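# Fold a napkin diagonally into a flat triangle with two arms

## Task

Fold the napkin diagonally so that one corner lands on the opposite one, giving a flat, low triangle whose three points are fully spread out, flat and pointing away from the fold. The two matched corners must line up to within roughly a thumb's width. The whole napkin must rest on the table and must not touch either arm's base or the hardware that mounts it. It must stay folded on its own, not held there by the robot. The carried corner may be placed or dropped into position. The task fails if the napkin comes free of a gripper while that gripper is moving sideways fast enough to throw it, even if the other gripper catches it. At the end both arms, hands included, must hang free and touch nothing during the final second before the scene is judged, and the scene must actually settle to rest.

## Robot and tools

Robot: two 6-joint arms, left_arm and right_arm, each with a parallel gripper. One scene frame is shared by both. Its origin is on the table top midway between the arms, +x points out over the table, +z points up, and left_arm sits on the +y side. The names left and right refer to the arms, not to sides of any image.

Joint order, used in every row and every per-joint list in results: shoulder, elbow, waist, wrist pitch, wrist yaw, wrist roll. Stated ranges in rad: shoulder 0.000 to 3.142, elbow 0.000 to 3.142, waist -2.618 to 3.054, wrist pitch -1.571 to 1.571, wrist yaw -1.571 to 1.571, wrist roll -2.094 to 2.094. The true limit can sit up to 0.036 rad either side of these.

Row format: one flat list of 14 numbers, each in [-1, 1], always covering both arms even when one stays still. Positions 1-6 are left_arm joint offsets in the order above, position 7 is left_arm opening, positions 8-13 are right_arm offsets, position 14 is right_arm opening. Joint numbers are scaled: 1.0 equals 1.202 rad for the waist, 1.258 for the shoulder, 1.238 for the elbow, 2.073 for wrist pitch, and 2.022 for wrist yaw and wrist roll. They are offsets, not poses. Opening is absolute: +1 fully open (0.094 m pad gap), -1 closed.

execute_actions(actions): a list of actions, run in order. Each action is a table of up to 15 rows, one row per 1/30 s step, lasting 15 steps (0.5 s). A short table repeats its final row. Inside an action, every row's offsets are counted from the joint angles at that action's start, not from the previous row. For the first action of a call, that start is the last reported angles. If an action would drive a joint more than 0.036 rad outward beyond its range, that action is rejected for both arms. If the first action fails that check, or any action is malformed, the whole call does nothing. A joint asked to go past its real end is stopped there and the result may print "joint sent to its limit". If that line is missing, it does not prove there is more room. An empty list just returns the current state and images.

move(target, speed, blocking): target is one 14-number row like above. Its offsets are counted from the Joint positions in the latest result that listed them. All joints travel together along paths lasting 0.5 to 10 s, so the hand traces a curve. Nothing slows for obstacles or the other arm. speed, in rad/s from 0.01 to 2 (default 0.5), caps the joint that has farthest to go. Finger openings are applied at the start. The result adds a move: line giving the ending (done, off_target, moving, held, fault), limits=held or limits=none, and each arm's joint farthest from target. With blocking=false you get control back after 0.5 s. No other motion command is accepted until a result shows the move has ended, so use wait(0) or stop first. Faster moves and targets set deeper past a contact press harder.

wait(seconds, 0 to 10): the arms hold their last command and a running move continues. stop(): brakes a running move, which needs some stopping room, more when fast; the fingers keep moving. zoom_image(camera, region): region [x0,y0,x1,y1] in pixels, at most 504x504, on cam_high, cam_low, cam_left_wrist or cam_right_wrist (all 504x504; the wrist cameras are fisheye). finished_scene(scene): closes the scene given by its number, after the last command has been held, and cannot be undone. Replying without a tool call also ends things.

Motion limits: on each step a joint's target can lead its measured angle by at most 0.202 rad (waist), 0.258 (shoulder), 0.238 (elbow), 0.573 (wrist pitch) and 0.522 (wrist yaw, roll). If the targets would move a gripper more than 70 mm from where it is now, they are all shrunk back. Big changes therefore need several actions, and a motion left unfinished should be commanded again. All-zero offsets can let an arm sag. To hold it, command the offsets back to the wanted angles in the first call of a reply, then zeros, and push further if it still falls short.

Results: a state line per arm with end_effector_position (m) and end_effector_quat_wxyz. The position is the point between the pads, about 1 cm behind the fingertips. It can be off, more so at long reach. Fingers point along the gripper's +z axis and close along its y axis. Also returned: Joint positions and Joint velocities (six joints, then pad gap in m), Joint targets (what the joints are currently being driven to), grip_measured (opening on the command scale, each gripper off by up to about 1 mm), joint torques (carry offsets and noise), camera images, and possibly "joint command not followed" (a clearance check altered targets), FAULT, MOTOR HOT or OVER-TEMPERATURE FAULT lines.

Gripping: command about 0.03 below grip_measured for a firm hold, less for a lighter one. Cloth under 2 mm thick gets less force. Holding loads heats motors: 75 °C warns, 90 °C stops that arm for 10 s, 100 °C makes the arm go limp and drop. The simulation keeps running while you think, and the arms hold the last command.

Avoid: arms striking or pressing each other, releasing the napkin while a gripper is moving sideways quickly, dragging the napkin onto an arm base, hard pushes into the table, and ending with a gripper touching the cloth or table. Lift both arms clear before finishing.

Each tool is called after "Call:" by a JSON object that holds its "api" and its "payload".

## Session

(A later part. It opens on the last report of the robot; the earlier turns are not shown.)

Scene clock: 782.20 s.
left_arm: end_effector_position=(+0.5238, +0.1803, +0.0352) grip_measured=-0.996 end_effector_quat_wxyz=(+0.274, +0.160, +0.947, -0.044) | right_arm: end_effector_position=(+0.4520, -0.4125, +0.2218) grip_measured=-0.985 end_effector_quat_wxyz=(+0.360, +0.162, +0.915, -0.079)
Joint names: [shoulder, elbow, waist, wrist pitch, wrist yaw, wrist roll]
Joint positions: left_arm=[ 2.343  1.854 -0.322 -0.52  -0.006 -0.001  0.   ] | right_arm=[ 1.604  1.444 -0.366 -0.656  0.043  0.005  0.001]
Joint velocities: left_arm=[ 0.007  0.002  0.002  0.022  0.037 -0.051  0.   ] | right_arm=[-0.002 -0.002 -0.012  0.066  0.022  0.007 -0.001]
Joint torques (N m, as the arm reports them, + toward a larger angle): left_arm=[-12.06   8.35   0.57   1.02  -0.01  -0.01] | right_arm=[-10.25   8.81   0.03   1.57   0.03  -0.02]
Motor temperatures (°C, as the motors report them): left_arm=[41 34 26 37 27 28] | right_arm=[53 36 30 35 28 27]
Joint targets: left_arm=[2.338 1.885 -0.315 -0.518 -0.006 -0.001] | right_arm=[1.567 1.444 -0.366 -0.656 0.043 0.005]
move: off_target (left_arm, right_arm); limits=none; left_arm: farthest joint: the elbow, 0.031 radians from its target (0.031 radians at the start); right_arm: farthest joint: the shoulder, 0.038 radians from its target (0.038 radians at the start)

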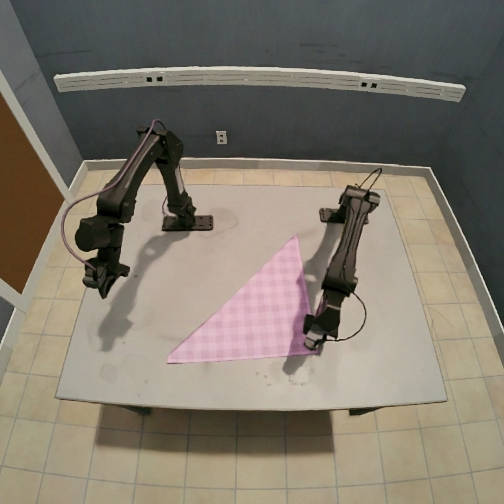

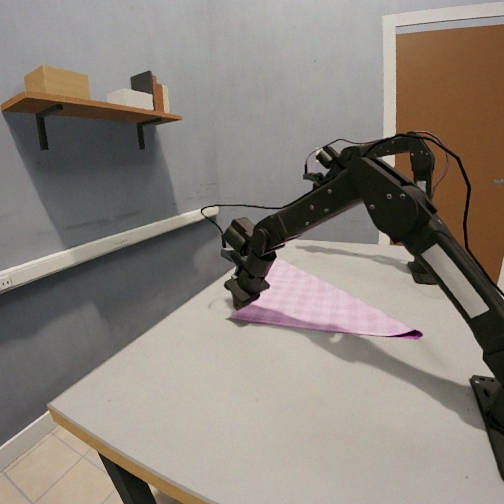

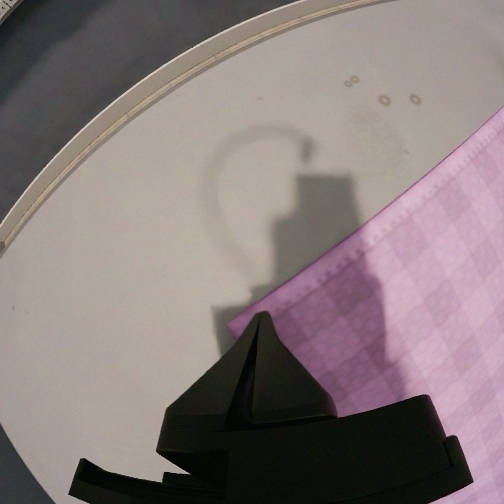

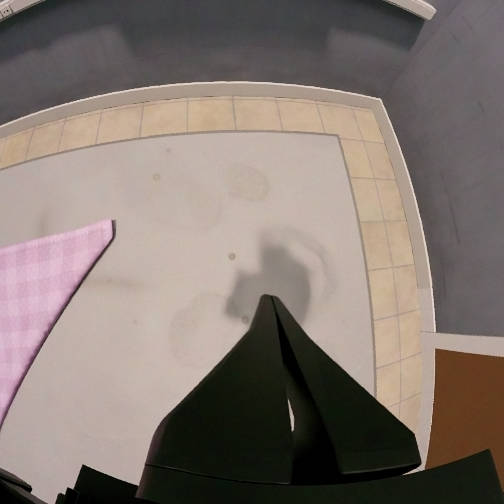

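Call:
{"api": "move", "payload": {"target": [0.032,0.025,0.008,0.006,0,0,-1, -0.03,0,0,0,0,0,-1], "speed": 0.05}}

Call:
{"api": "move", "payload": {"target": [0.012,0.025,-0.034,0.008,0.004,0,-1, -0.03,0,0,0,0,0,-1], "speed": 0.02}}

Scene clock: 784.27 s.
left_arm: end_effector_position=(+0.5221, +0.1809, +0.0214) grip_measured=-0.996 end_effector_quat_wxyz=(+0.263, +0.160, +0.950, -0.042) | right_arm: end_effector_position=(+0.4520, -0.4125, +0.2218) grip_measured=-0.985 end_effector_quat_wxyz=(+0.360, +0.162, +0.915, -0.079)
Joint names: [shoulder, elbow, waist, wrist pitch, wrist yaw, wrist roll]
Joint positions: left_arm=[ 2.368  1.854 -0.322 -0.517 -0.006 -0.001  0.   ] | right_arm=[ 1.604  1.444 -0.366 -0.656  0.043  0.005  0.001]
Joint velocities: left_arm=[ 0.002 -0.002  0.017  0.007  0.022  0.007  0.001] | right_arm=[-0.002  0.002 -0.012  0.022 -0.037  0.11  -0.002]
Joint torques (N m, as the arm reports them, + toward a larger angle): left_arm=[-10.59   8.28   0.81   1.08   0.     0.01] | right_arm=[-10.25   8.8    0.02   1.57   0.03  -0.02]
Motor temperatures (°C, as the motors report them): left_arm=[42 34 26 37 27 28] | right_arm=[53 36 30 36 28 27]
Joint targets: left_arm=[2.383 1.885 -0.312 -0.507 -0.006 -0.001] | right_arm=[1.567 1.444 -0.366 -0.656 0.043 0.005]
move: off_target (left_arm, right_arm); limits=none; left_arm: farthest joint: the elbow, 0.031 radians from its target (0.031 radians at the start); right_arm: farthest joint: the shoulder, 0.038 radians from its target (0.038 radians at the start)

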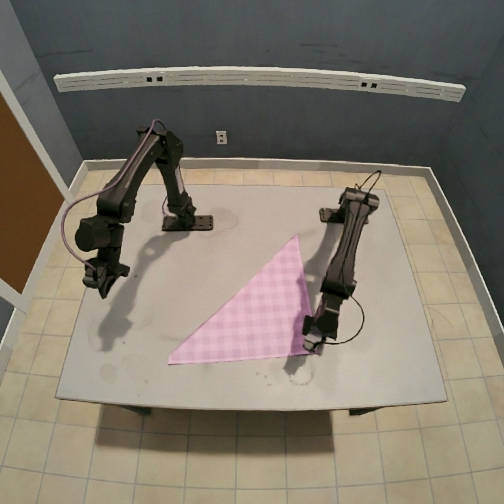

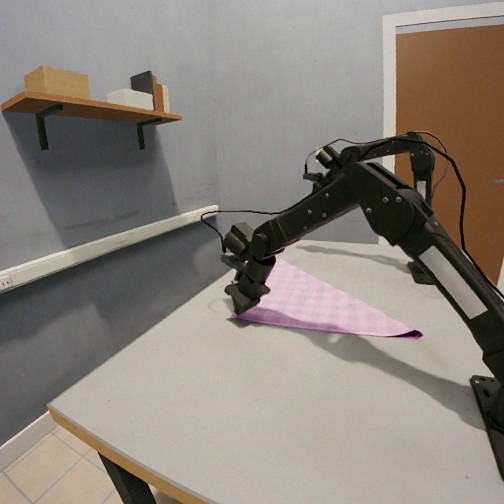

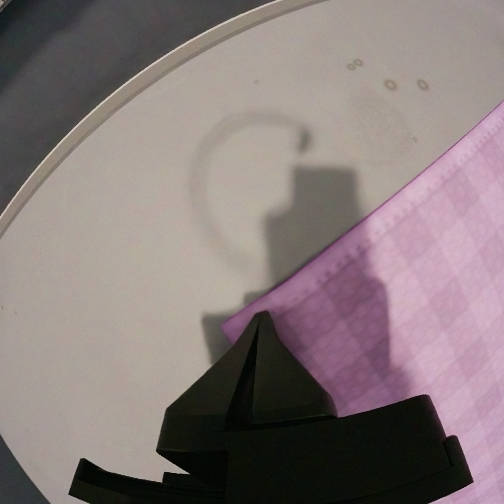

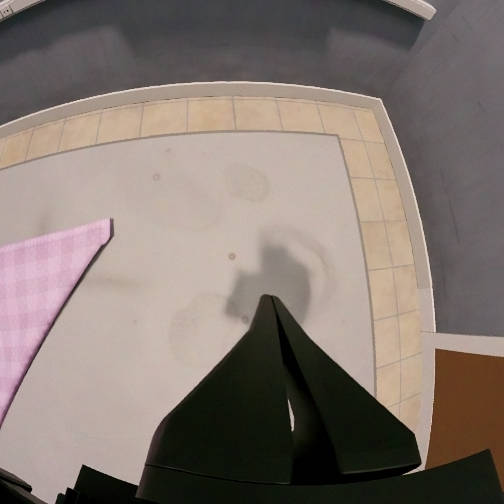

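Scene clock: 786.53 s.
left_arm: end_effector_position=(+0.5193, +0.1650, +0.0213) grip_measured=-0.996 end_effector_quat_wxyz=(+0.268, +0.173, +0.947, -0.045) | right_arm: end_effector_position=(+0.4520, -0.4125, +0.2218) grip_measured=-0.985 end_effector_quat_wxyz=(+0.360, +0.162, +0.915, -0.079)
Joint names: [shoulder, elbow, waist, wrist pitch, wrist yaw, wrist roll]
Joint positions: left_arm=[ 2.372  1.854 -0.35  -0.503 -0.009 -0.001  0.   ] | right_arm=[ 1.604  1.444 -0.366 -0.656  0.043  0.005  0.001]
Joint velocities: left_arm=[-0.002  0.012 -0.002  0.022 -0.051 -0.022 -0.002] | right_arm=[ 0.012  0.012 -0.007 -0.007  0.022 -0.007  0.   ]
Joint torques (N m, as the arm reports them, + toward a larger angle): left_arm=[-10.95   8.28  -1.14   1.02   0.09   0.  ] | right_arm=[-10.25   8.81   0.04   1.56   0.03  -0.02]
Motor temperatures (°C, as the motors report them): left_arm=[42 34 26 37 27 28] | right_arm=[52 36 30 36 28 27]
Joint targets: left_arm=[2.383 1.885 -0.363 -0.501 0.002 -0.001] | right_arm=[1.567 1.444 -0.366 -0.656 0.043 0.005]
move: off_target (left_arm, right_arm); limits=none; left_arm: farthest joint: the elbow, 0.031 radians from its target (0.031 radians at the start); right_arm: farthest joint: the shoulder, 0.038 radians from its target (0.038 radians at the start)

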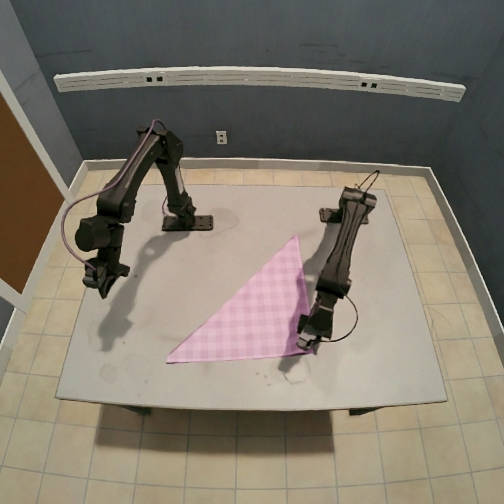

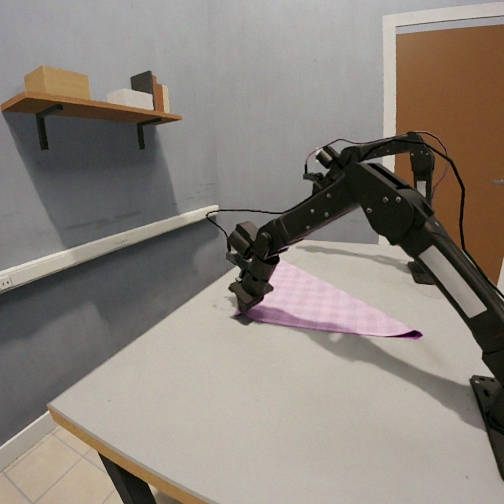

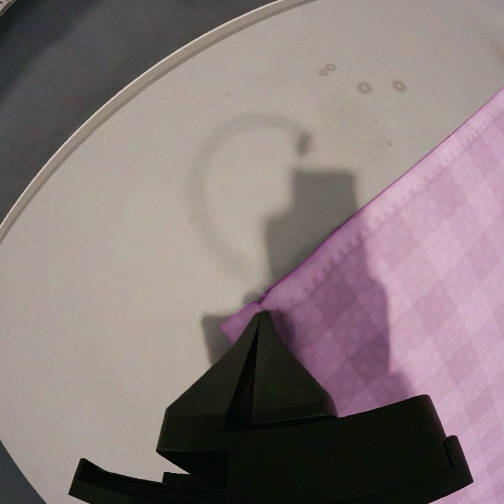

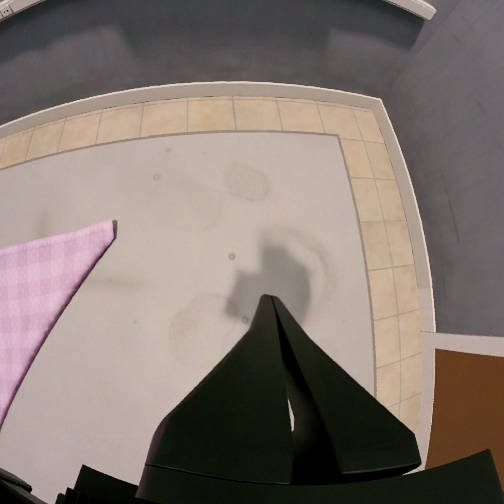

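Call:
{"api": "move", "payload": {"target": [0.009,0.025,-0.01,0.001,0.005,0,-1, 0.48,0.275,0.38,0.005,-0.018,0,-1], "speed": 0.4}}

Scene clock: 790.10 s.
left_arm: end_effector_position=(+0.5194, +0.1653, +0.0213) grip_measured=-0.996 end_effector_quat_wxyz=(+0.268, +0.173, +0.947, -0.045) | right_arm: end_effector_position=(+0.5552, -0.1922, +0.0459) grip_measured=-0.985 end_effector_quat_wxyz=(+0.219, -0.061, +0.974, +0.009)
Joint names: [shoulder, elbow, waist, wrist pitch, wrist yaw, wrist roll]
Joint positions: left_arm=[ 2.372  1.854 -0.35  -0.503 -0.01  -0.001  0.   ] | right_arm=[ 2.223  1.751  0.094 -0.657  0.012  0.005  0.001]
Joint velocities: left_arm=[ 0.007 -0.017  0.002  0.066 -0.007 -0.022  0.001] | right_arm=[ 0.002 -0.007 -0.012 -0.022  0.007  0.022 -0.003]
Joint torques (N m, as the arm reports them, + toward a larger angle): left_arm=[-11.01   8.29  -1.12   1.03   0.1    0.  ] | right_arm=[-13.4   11.14  -0.3    1.22  -0.02  -0.02]
Motor temperatures (°C, as the motors report them): left_arm=[43 34 26 37 27 28] | right_arm=[52 36 30 36 28 27]
Joint targets: left_arm=[2.383 1.885 -0.362 -0.501 0.001 -0.001] | right_arm=[2.208 1.785 0.091 -0.646 0.007 0.005]
move: off_target (left_arm, right_arm); limits=none; left_arm: farthest joint: the elbow, 0.031 radians from its target (0.031 radians at the start); right_arm: farthest joint: the elbow, 0.033 radians from its target (0.340 radians at the start)

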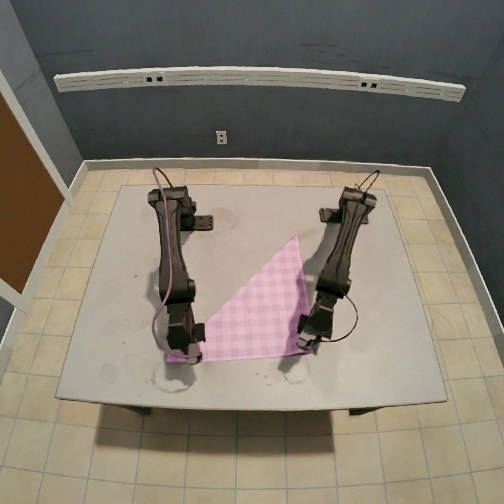

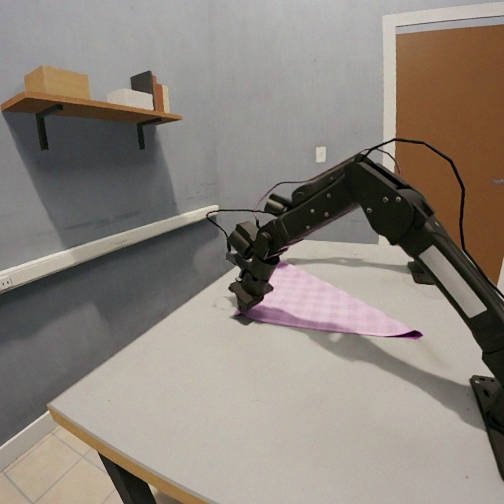

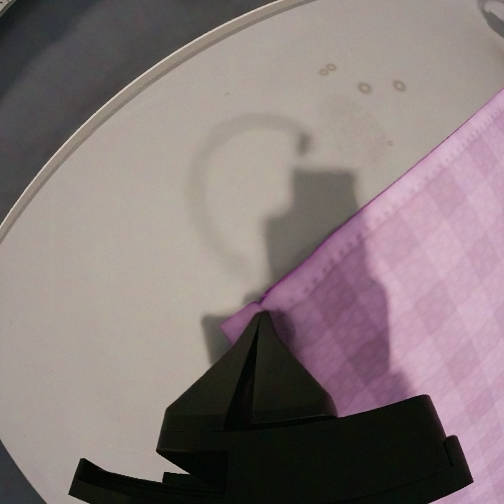

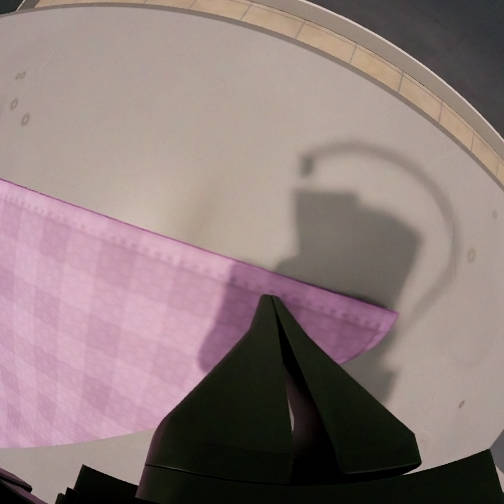

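Need r +1.3 cm.

Call:
{"api": "move", "payload": {"target": [0.009,0.025,-0.01,0.001,0.005,0,-1, 0.022,0.025,0,0.045,0,0,-1], "speed": 0.08}}

Scene clock: 792.43 s.
left_arm: end_effector_position=(+0.5194, +0.1653, +0.0213) grip_measured=-0.996 end_effector_quat_wxyz=(+0.268, +0.173, +0.947, -0.045) | right_arm: end_effector_position=(+0.5673, -0.1905, +0.0375) grip_measured=-0.985 end_effector_quat_wxyz=(+0.236, -0.061, +0.970, +0.010)
Joint names: [shoulder, elbow, waist, wrist pitch, wrist yaw, wrist roll]
Joint positions: left_arm=[ 2.372  1.854 -0.35  -0.503 -0.01  -0.001  0.   ] | right_arm=[ 2.253  1.751  0.094 -0.591  0.012  0.005  0.001]
Joint velocities: left_arm=[-0.002 -0.007 -0.002  0.007 -0.051  0.037 -0.   ] | right_arm=[ 0.002 -0.007  0.007  0.066  0.007  0.007 -0.   ]
Joint torques (N m, as the arm reports them, + toward a larger angle): left_arm=[-10.99   8.23  -1.05   1.04   0.12   0.03] | right_arm=[-12.74  10.93   0.04   1.46   0.02  -0.02]
Motor temperatures (°C, as the motors report them): left_arm=[43 34 26 37 27 28] | right_arm=[53 36 30 36 28 27]
Joint targets: left_arm=[2.383 1.885 -0.362 -0.501 -0.000 -0.001] | right_arm=[2.250 1.782 0.094 -0.563 0.012 0.005]
move: off_target (left_arm, right_arm); limits=none; left_arm: farthest joint: the elbow, 0.031 radians from its target (0.031 radians at the start); right_arm: farthest joint: the elbow, 0.031 radians from its target (0.031 radians at the start)

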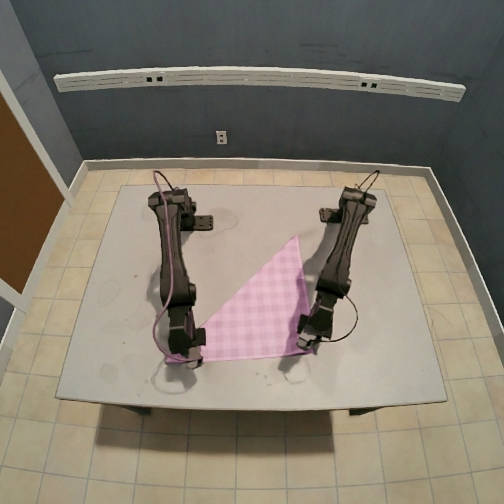

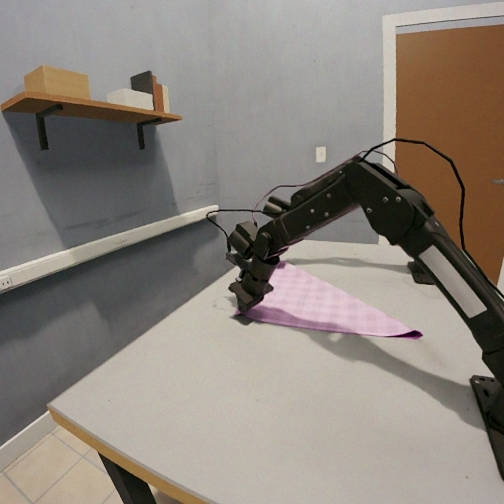

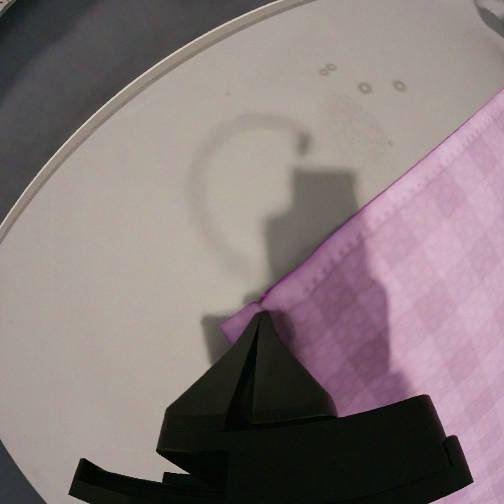

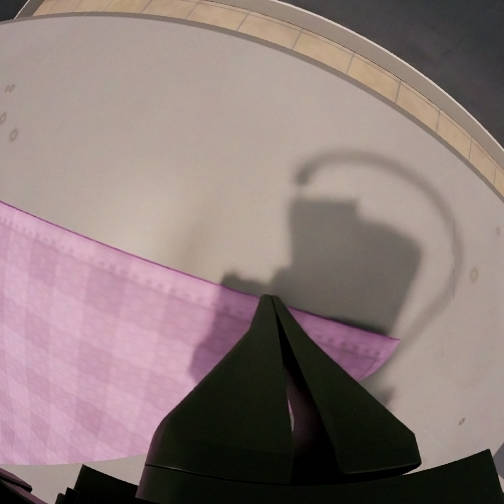

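Call:
{"api": "move", "payload": {"target": [0.009,0.025,-0.01,0.001,0.005,0,-1, 0.038,0.022,0,-0.012,0,0,-1], "speed": 0.05}}

Scene clock: 794.03 s.
left_arm: end_effector_position=(+0.5194, +0.1653, +0.0213) grip_measured=-0.996 end_effector_quat_wxyz=(+0.268, +0.173, +0.947, -0.045) | right_arm: end_effector_position=(+0.5626, -0.1912, +0.0173) grip_measured=-0.985 end_effector_quat_wxyz=(+0.215, -0.061, +0.975, +0.009)
Joint names: [shoulder, elbow, waist, wrist pitch, wrist yaw, wrist roll]
Joint positions: left_arm=[ 2.372  1.854 -0.35  -0.503 -0.01  -0.001  0.   ] | right_arm=[ 2.291  1.751  0.094 -0.597  0.012  0.005  0.001]
Joint velocities: left_arm=[-0.002 -0.012  0.017  0.037  0.022  0.007 -0.   ] | right_arm=[ 0.002  0.002  0.007 -0.022  0.066  0.007 -0.   ]
Joint torques (N m, as the arm reports them, + toward a larger angle): left_arm=[-11.     8.29  -1.14   1.02   0.09   0.  ] | right_arm=[-11.91  10.45   0.04   0.88   0.02  -0.02]
Motor temperatures (°C, as the motors report them): left_arm=[43 34 26 37 27 28] | right_arm=[53 36 30 35 28 27]
Joint targets: left_arm=[2.383 1.885 -0.362 -0.501 -0.000 -0.001] | right_arm=[2.301 1.778 0.094 -0.617 0.012 0.005]
move: off_target (left_arm, right_arm); limits=none; left_arm: farthest joint: the elbow, 0.031 radians from its target (0.031 radians at the start); right_arm: farthest joint: the elbow, 0.027 radians from its target (0.027 radians at the start)

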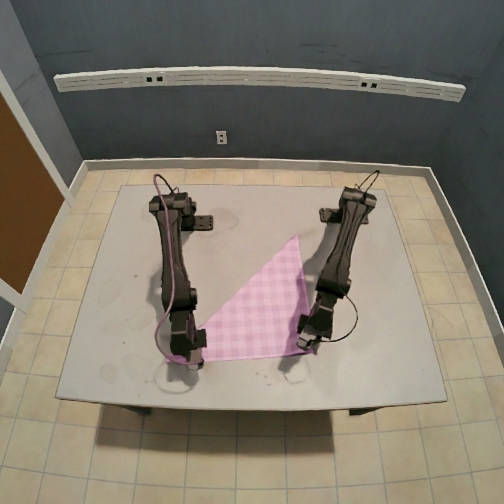

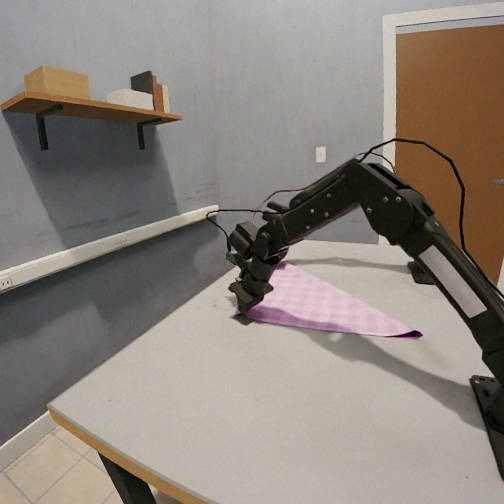

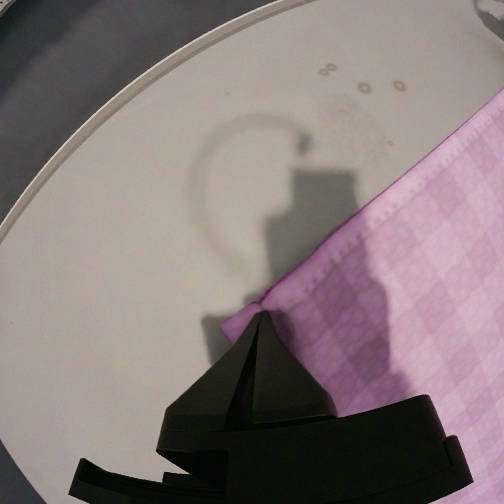

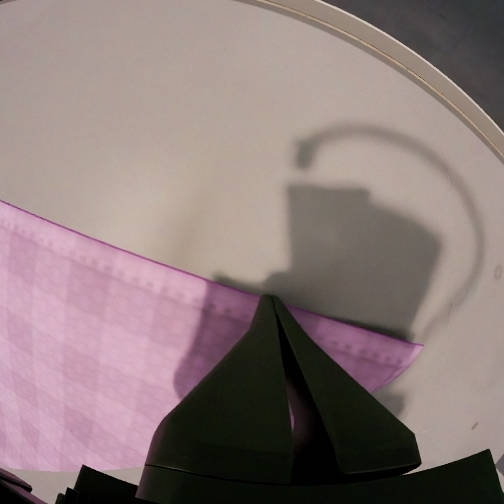

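Drag (−0.009, −0.011).

Call:
{"api": "move", "payload": {"target": [0.009,0.025,-0.01,0.001,0.005,0,-1, -0.048,-0.055,-0.025,-0.006,0,0,-1], "speed": 0.03}}

Scene clock: 797.17 s.
left_arm: end_effector_position=(+0.5194, +0.1653, +0.0213) grip_measured=-0.996 end_effector_quat_wxyz=(+0.268, +0.173, +0.947, -0.045) | right_arm: end_effector_position=(+0.5523, -0.2026, +0.0168) grip_measured=-0.985 end_effector_quat_wxyz=(+0.208, -0.052, +0.977, +0.006)
Joint names: [shoulder, elbow, waist, wrist pitch, wrist yaw, wrist roll]
Joint positions: left_arm=[ 2.372  1.854 -0.35  -0.503 -0.01  -0.001  0.   ] | right_arm=[ 2.257  1.699  0.075 -0.593  0.012  0.005  0.001]
Joint velocities: left_arm=[ 0.002  0.012 -0.007 -0.022 -0.007 -0.095 -0.001] | right_arm=[ 0.007  0.002 -0.007 -0.037  0.051 -0.022 -0.   ]
Joint torques (N m, as the arm reports them, + toward a larger angle): left_arm=[-11.03   8.28  -1.12   1.02   0.1    0.  ] | right_arm=[-14.42   6.75  -1.05   0.88   0.02  -0.02]
Motor temperatures (°C, as the motors report them): left_arm=[43 34 26 37 27 28] | right_arm=[53 36 30 35 28 27]
Joint targets: left_arm=[2.383 1.885 -0.362 -0.501 -0.000 -0.001] | right_arm=[2.230 1.683 0.064 -0.610 0.012 0.005]
move: off_target (left_arm, right_arm); limits=none; left_arm: farthest joint: the elbow, 0.031 radians from its target (0.031 radians at the start); right_arm: farthest joint: the shoulder, 0.027 radians from its target (0.060 radians at the start)

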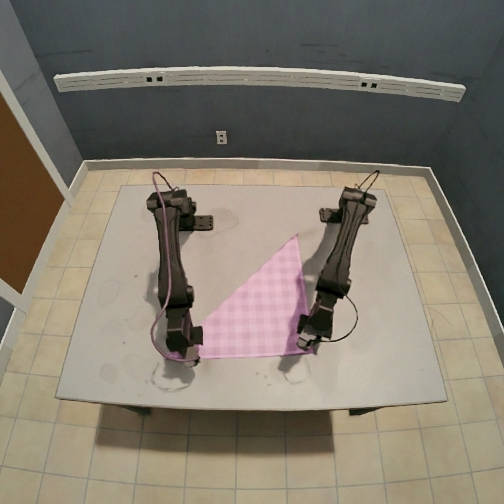

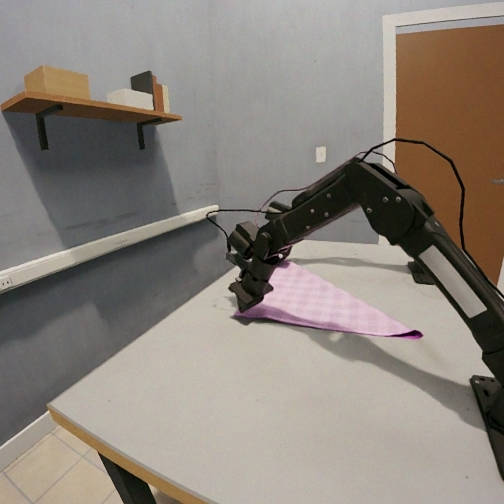

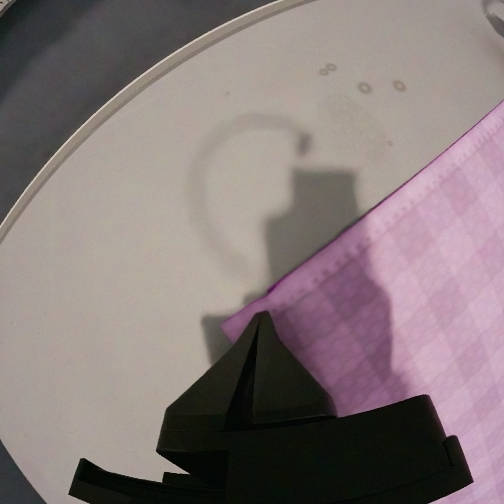

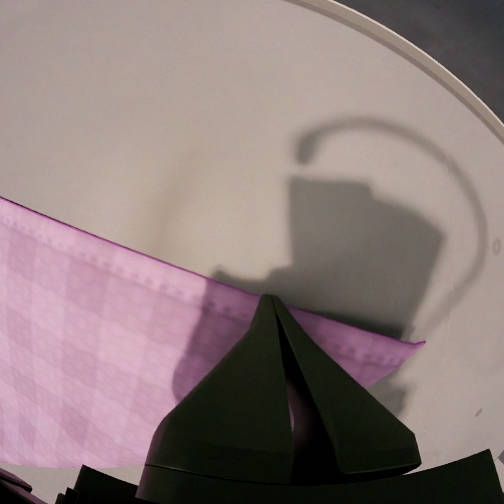

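Call:
{"api": "execute_actions", "payload": {"actions": [[[-0.05,0.025,0,0,0,0,-1, -0.02,-0.012,-0.008,-0.006,0,0,-1]],[[-0.04,0.025,0,0,0,0,-1, -0.02,-0.012,-0.008,-0.006,0,0,-1]]]}}

Call:
{"api": "move", "payload": {"target": [-0.02,0.025,0,0.005,0,0,-1, -0.015,-0.012,-0.032,-0.006,0,0,-1], "speed": 0.02}}

Scene clock: 799.20 s.
left_arm: end_effector_position=(+0.5217, +0.1644, +0.0519) grip_measured=-0.996 end_effector_quat_wxyz=(+0.290, +0.172, +0.940, -0.049) | right_arm: end_effector_position=(+0.5523, -0.2026, +0.0168) grip_measured=-0.985 end_effector_quat_wxyz=(+0.208, -0.052, +0.977, +0.006)
Joint names: [shoulder, elbow, waist, wrist pitch, wrist yaw, wrist roll]
Joint positions: left_arm=[ 2.315  1.854 -0.35  -0.514 -0.01  -0.001  0.   ] | right_arm=[ 2.257  1.699  0.075 -0.593  0.012  0.005  0.001]
Joint velocities: left_arm=[ 0.007 -0.007  0.002  0.007 -0.022  0.022 -0.001] | right_arm=[-0.012  0.017 -0.017  0.037 -0.066  0.007 -0.   ]
Joint torques (N m, as the arm reports them, + toward a larger angle): left_arm=[-13.6    8.32  -0.01   1.1    0.     0.01] | right_arm=[-14.28   6.79  -0.9    0.92   0.02  -0.02]
Motor temperatures (°C, as the motors report them): left_arm=[44 35 26 37 27 28] | right_arm=[54 36 30 35 28 27]
Joint targets: left_arm=[2.284 1.885 -0.350 -0.509 -0.010 -0.001] | right_arm=[2.232 1.684 0.066 -0.605 0.012 0.005]

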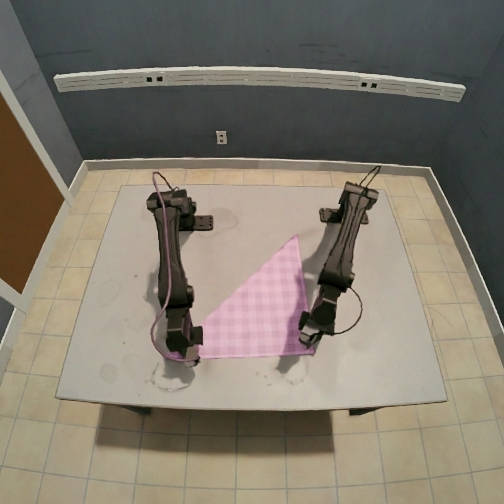

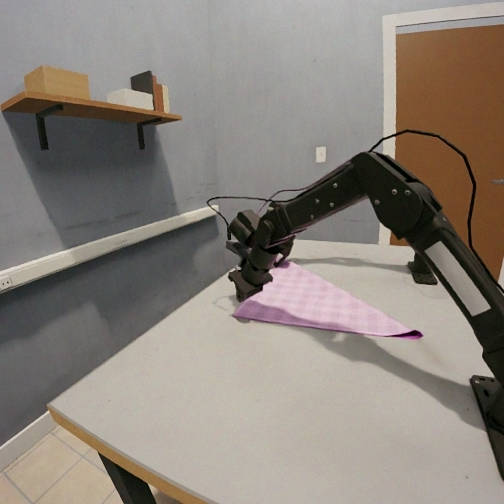

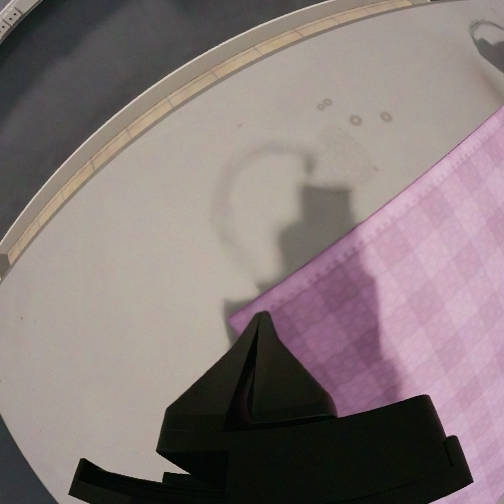

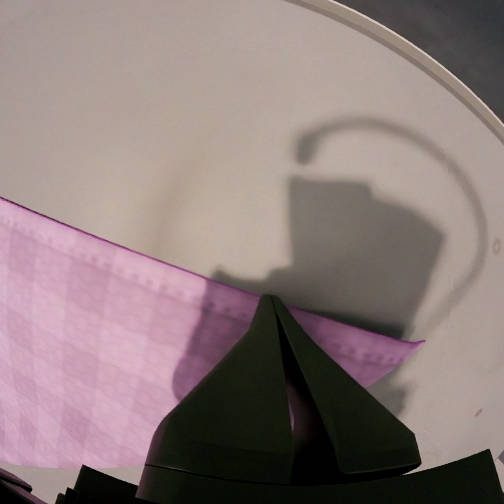

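Scene clock: 801.37 s.
left_arm: end_effector_position=(+0.5214, +0.1645, +0.0517) grip_measured=-0.996 end_effector_quat_wxyz=(+0.289, +0.172, +0.941, -0.049) | right_arm: end_effector_position=(+0.5536, -0.2158, +0.0168) grip_measured=-0.985 end_effector_quat_wxyz=(+0.208, -0.039, +0.977, +0.006)
Joint names: [shoulder, elbow, waist, wrist pitch, wrist yaw, wrist roll]
Joint positions: left_arm=[ 2.315  1.854 -0.35  -0.515 -0.01  -0.001  0.   ] | right_arm=[ 2.257  1.699  0.049 -0.593  0.008  0.005  0.001]
Joint velocities: left_arm=[ 0.002  0.012  0.022  0.007  0.037  0.066 -0.   ] | right_arm=[-0.012  0.022 -0.017 -0.007  0.007  0.007 -0.001]
Joint torques (N m, as the arm reports them, + toward a larger angle): left_arm=[-13.4    8.43   0.08   1.19   0.02   0.  ] | right_arm=[-13.81   6.8   -1.12   0.92   0.05  -0.01]
Motor temperatures (°C, as the motors report them): left_arm=[44 35 26 37 27 28] | right_arm=[54 36 30 35 28 27]
Joint targets: left_arm=[2.290 1.885 -0.350 -0.504 -0.010 -0.001] | right_arm=[2.238 1.684 0.037 -0.605 0.012 0.005]
move: off_target (left_arm); limits=none; left_arm: farthest joint: the elbow, 0.031 radians from its target (0.031 radians at the start); right_arm: farthest joint: the shoulder, 0.019 radians from its target (0.019 radians at the start)

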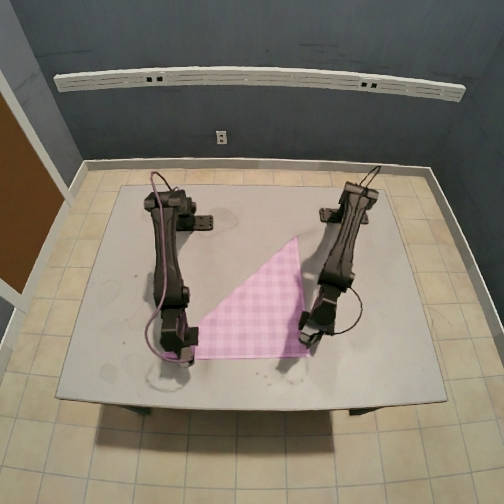

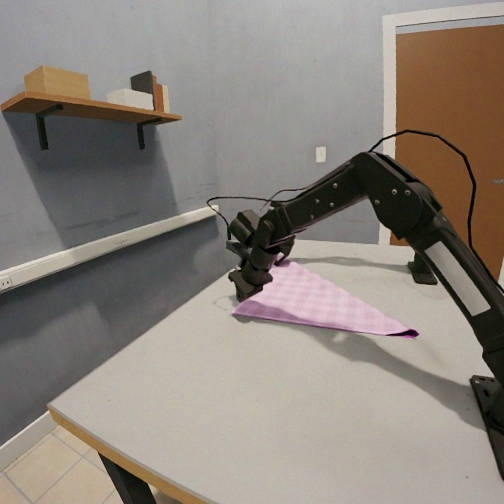

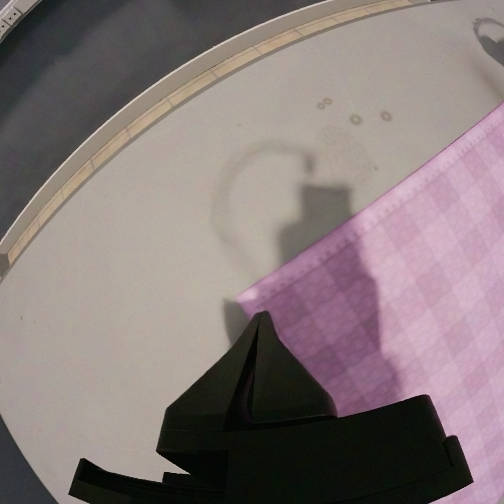

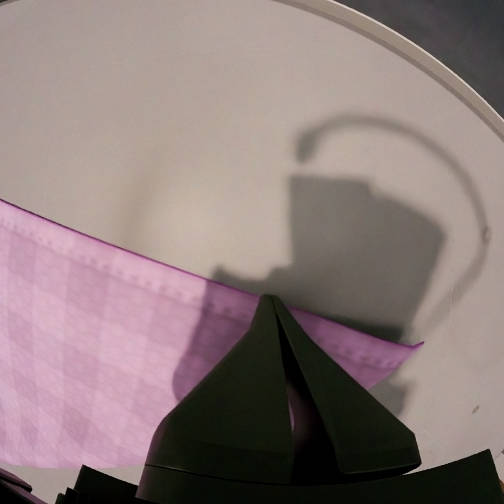

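Call:
{"api": "execute_actions", "payload": {"actions": [[[-0.1,0.025,0.1,0,0,0,-1, -0.06,0.03,0,0.005,0,0,-1]],[[-0.15,-0.1,0.15,0,0,0,-1, -0.08,0.03,0,0.005,0,0,-1]],[[-0.15,-0.1,0.15,0,0,0,-1, -0.15,-0.05,-0.15,0,0,0,-1]],[[-0.03,0,0,0,0,0,-1, -0.1,-0.05,-0.15,0,0,0,-1]]]}}

Call:
{"api": "zoom_image", "payload": {"camera": "cam_high", "region": [140, 220, 360, 400]}}

Scene clock: 804.50 s.
left_arm: end_effector_position=(+0.4919, +0.4526, +0.2081) grip_measured=-0.996 end_effector_quat_wxyz=(+0.393, -0.072, +0.915, +0.044) | right_arm: end_effector_position=(+0.5130, -0.4084, +0.1824) grip_measured=-0.985 end_effector_quat_wxyz=(+0.345, +0.140, +0.926, -0.061)
Joint names: [shoulder, elbow, waist, wrist pitch, wrist yaw, wrist roll]
Joint positions: left_arm=[ 1.842  1.625  0.159 -0.54  -0.033  0.001  0.   ] | right_arm=[ 1.847  1.597 -0.326 -0.606  0.025  0.004  0.001]
Joint velocities: left_arm=[ 0.002 -0.017 -0.002  0.051  0.022 -0.037 -0.002] | right_arm=[ 0.012 -0.002  0.09  -0.007 -0.066 -0.022 -0.001]
Joint torques (N m, as the arm reports them, + toward a larger angle): left_arm=[-10.78   6.44   0.17   1.37   0.     0.  ] | right_arm=[-11.37   8.65  -0.09   1.55   0.    -0.01]
Motor temperatures (°C, as the motors report them): left_arm=[45 35 26 37 27 28] | right_arm=[55 36 30 35 28 27]
Joint targets: left_arm=[1.811 1.625 0.162 -0.538 -0.034 0.001] | right_arm=[1.824 1.596 -0.321 -0.604 0.017 0.005]

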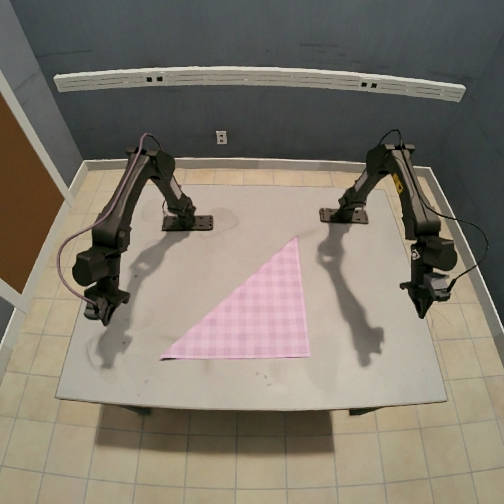

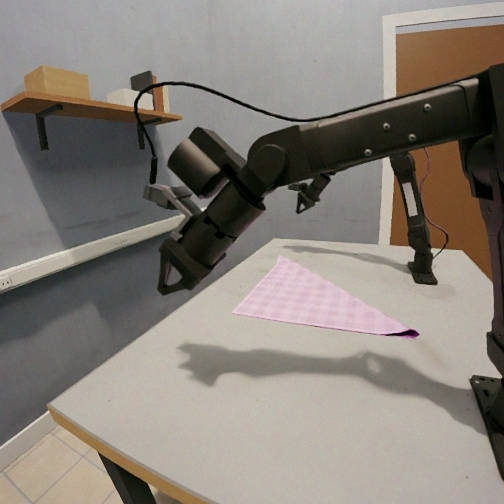

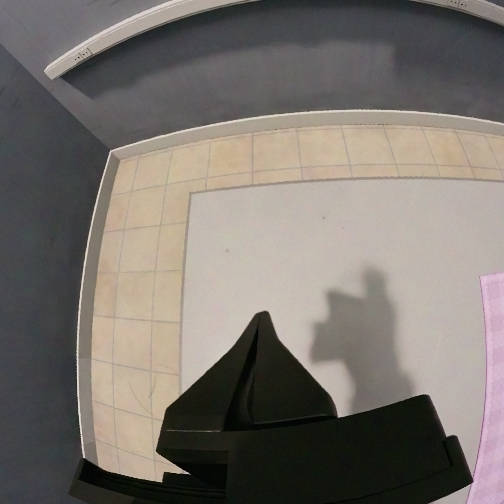

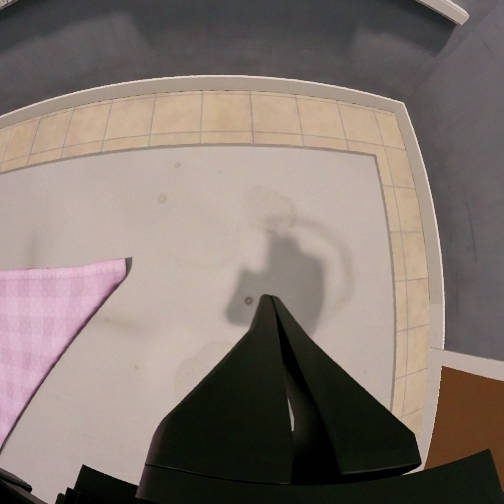

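Region (140, 220, 360, 400) of cam_high's 504x504 image, scaled by 2.291, with more detail than that image has; it fills the top 412 rows of this view, and the rest is white.

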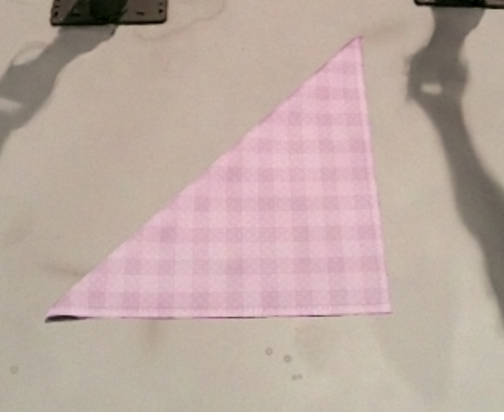

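Call:
{"api": "move", "payload": {"target": [0.41,0.29,-0.424,0.022,0.016,0,-1, 0.28,0.11,0.312,0.018,-0.008,0,-1], "speed": 0.4}}

Scene clock: 807.80 s.
left_arm: end_effector_position=(+0.5385, +0.1524, +0.0544) grip_measured=-0.996 end_effector_quat_wxyz=(+0.305, +0.176, +0.934, -0.056) | right_arm: end_effector_position=(+0.5568, -0.2150, +0.0400) grip_measured=-0.985 end_effector_quat_wxyz=(+0.229, -0.040, +0.973, +0.004)
Joint names: [shoulder, elbow, waist, wrist pitch, wrist yaw, wrist roll]
Joint positions: left_arm=[ 2.374  1.947 -0.357 -0.513 -0.003  0.001  0.   ] | right_arm=[ 2.21   1.697  0.052 -0.595  0.014  0.004  0.001]
Joint velocities: left_arm=[-0.012 -0.002  0.007  0.022  0.022  0.007 -0.   ] | right_arm=[-0.022  0.017 -0.007 -0.007 -0.007 -0.022 -0.001]
Joint torques (N m, as the arm reports them, + toward a larger angle): left_arm=[-13.24   8.9    0.58   1.27   0.03  -0.01] | right_arm=[-12.97  11.32  -0.22   1.42  -0.03  -0.02]
Motor temperatures (°C, as the motors report them): left_arm=[45 35 26 38 27 28] | right_arm=[54 36 30 35 28 27]
Joint targets: left_arm=[2.357 1.984 -0.350 -0.495 -0.001 0.001] | right_arm=[2.200 1.733 0.049 -0.568 0.009 0.004]
move: off_target (left_arm, right_arm); limits=none; left_arm: farthest joint: the elbow, 0.037 radians from its target (0.359 radians at the start); right_arm: farthest joint: the elbow, 0.037 radians from its target (0.136 radians at the start)

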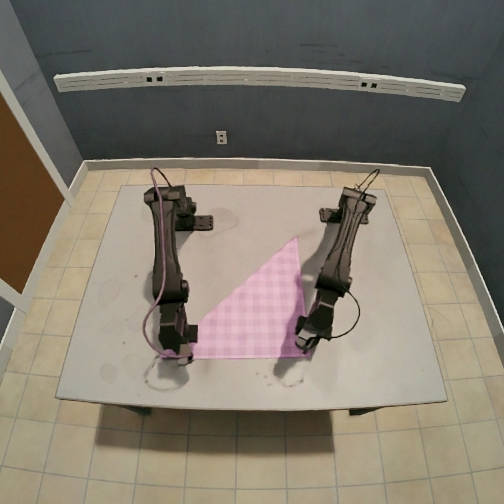

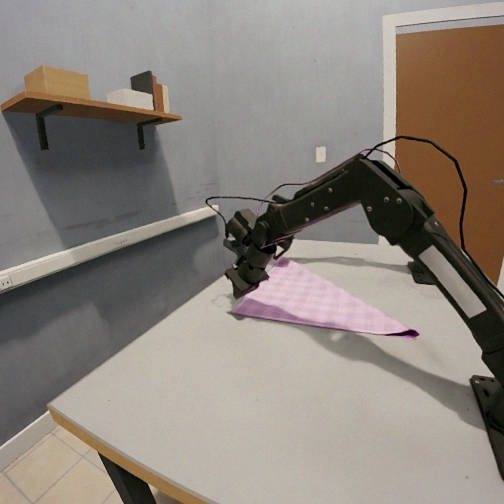

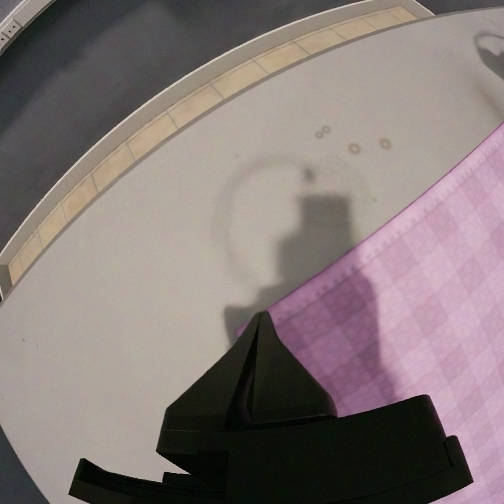

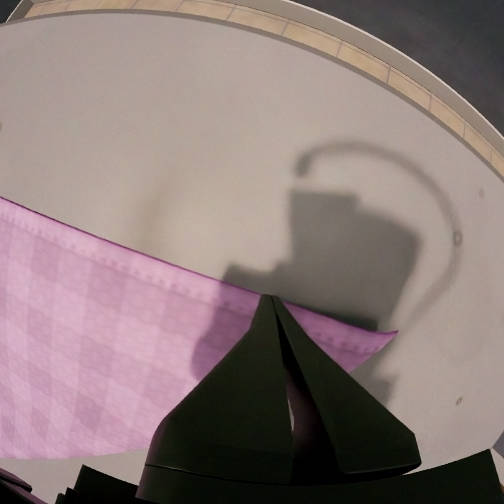

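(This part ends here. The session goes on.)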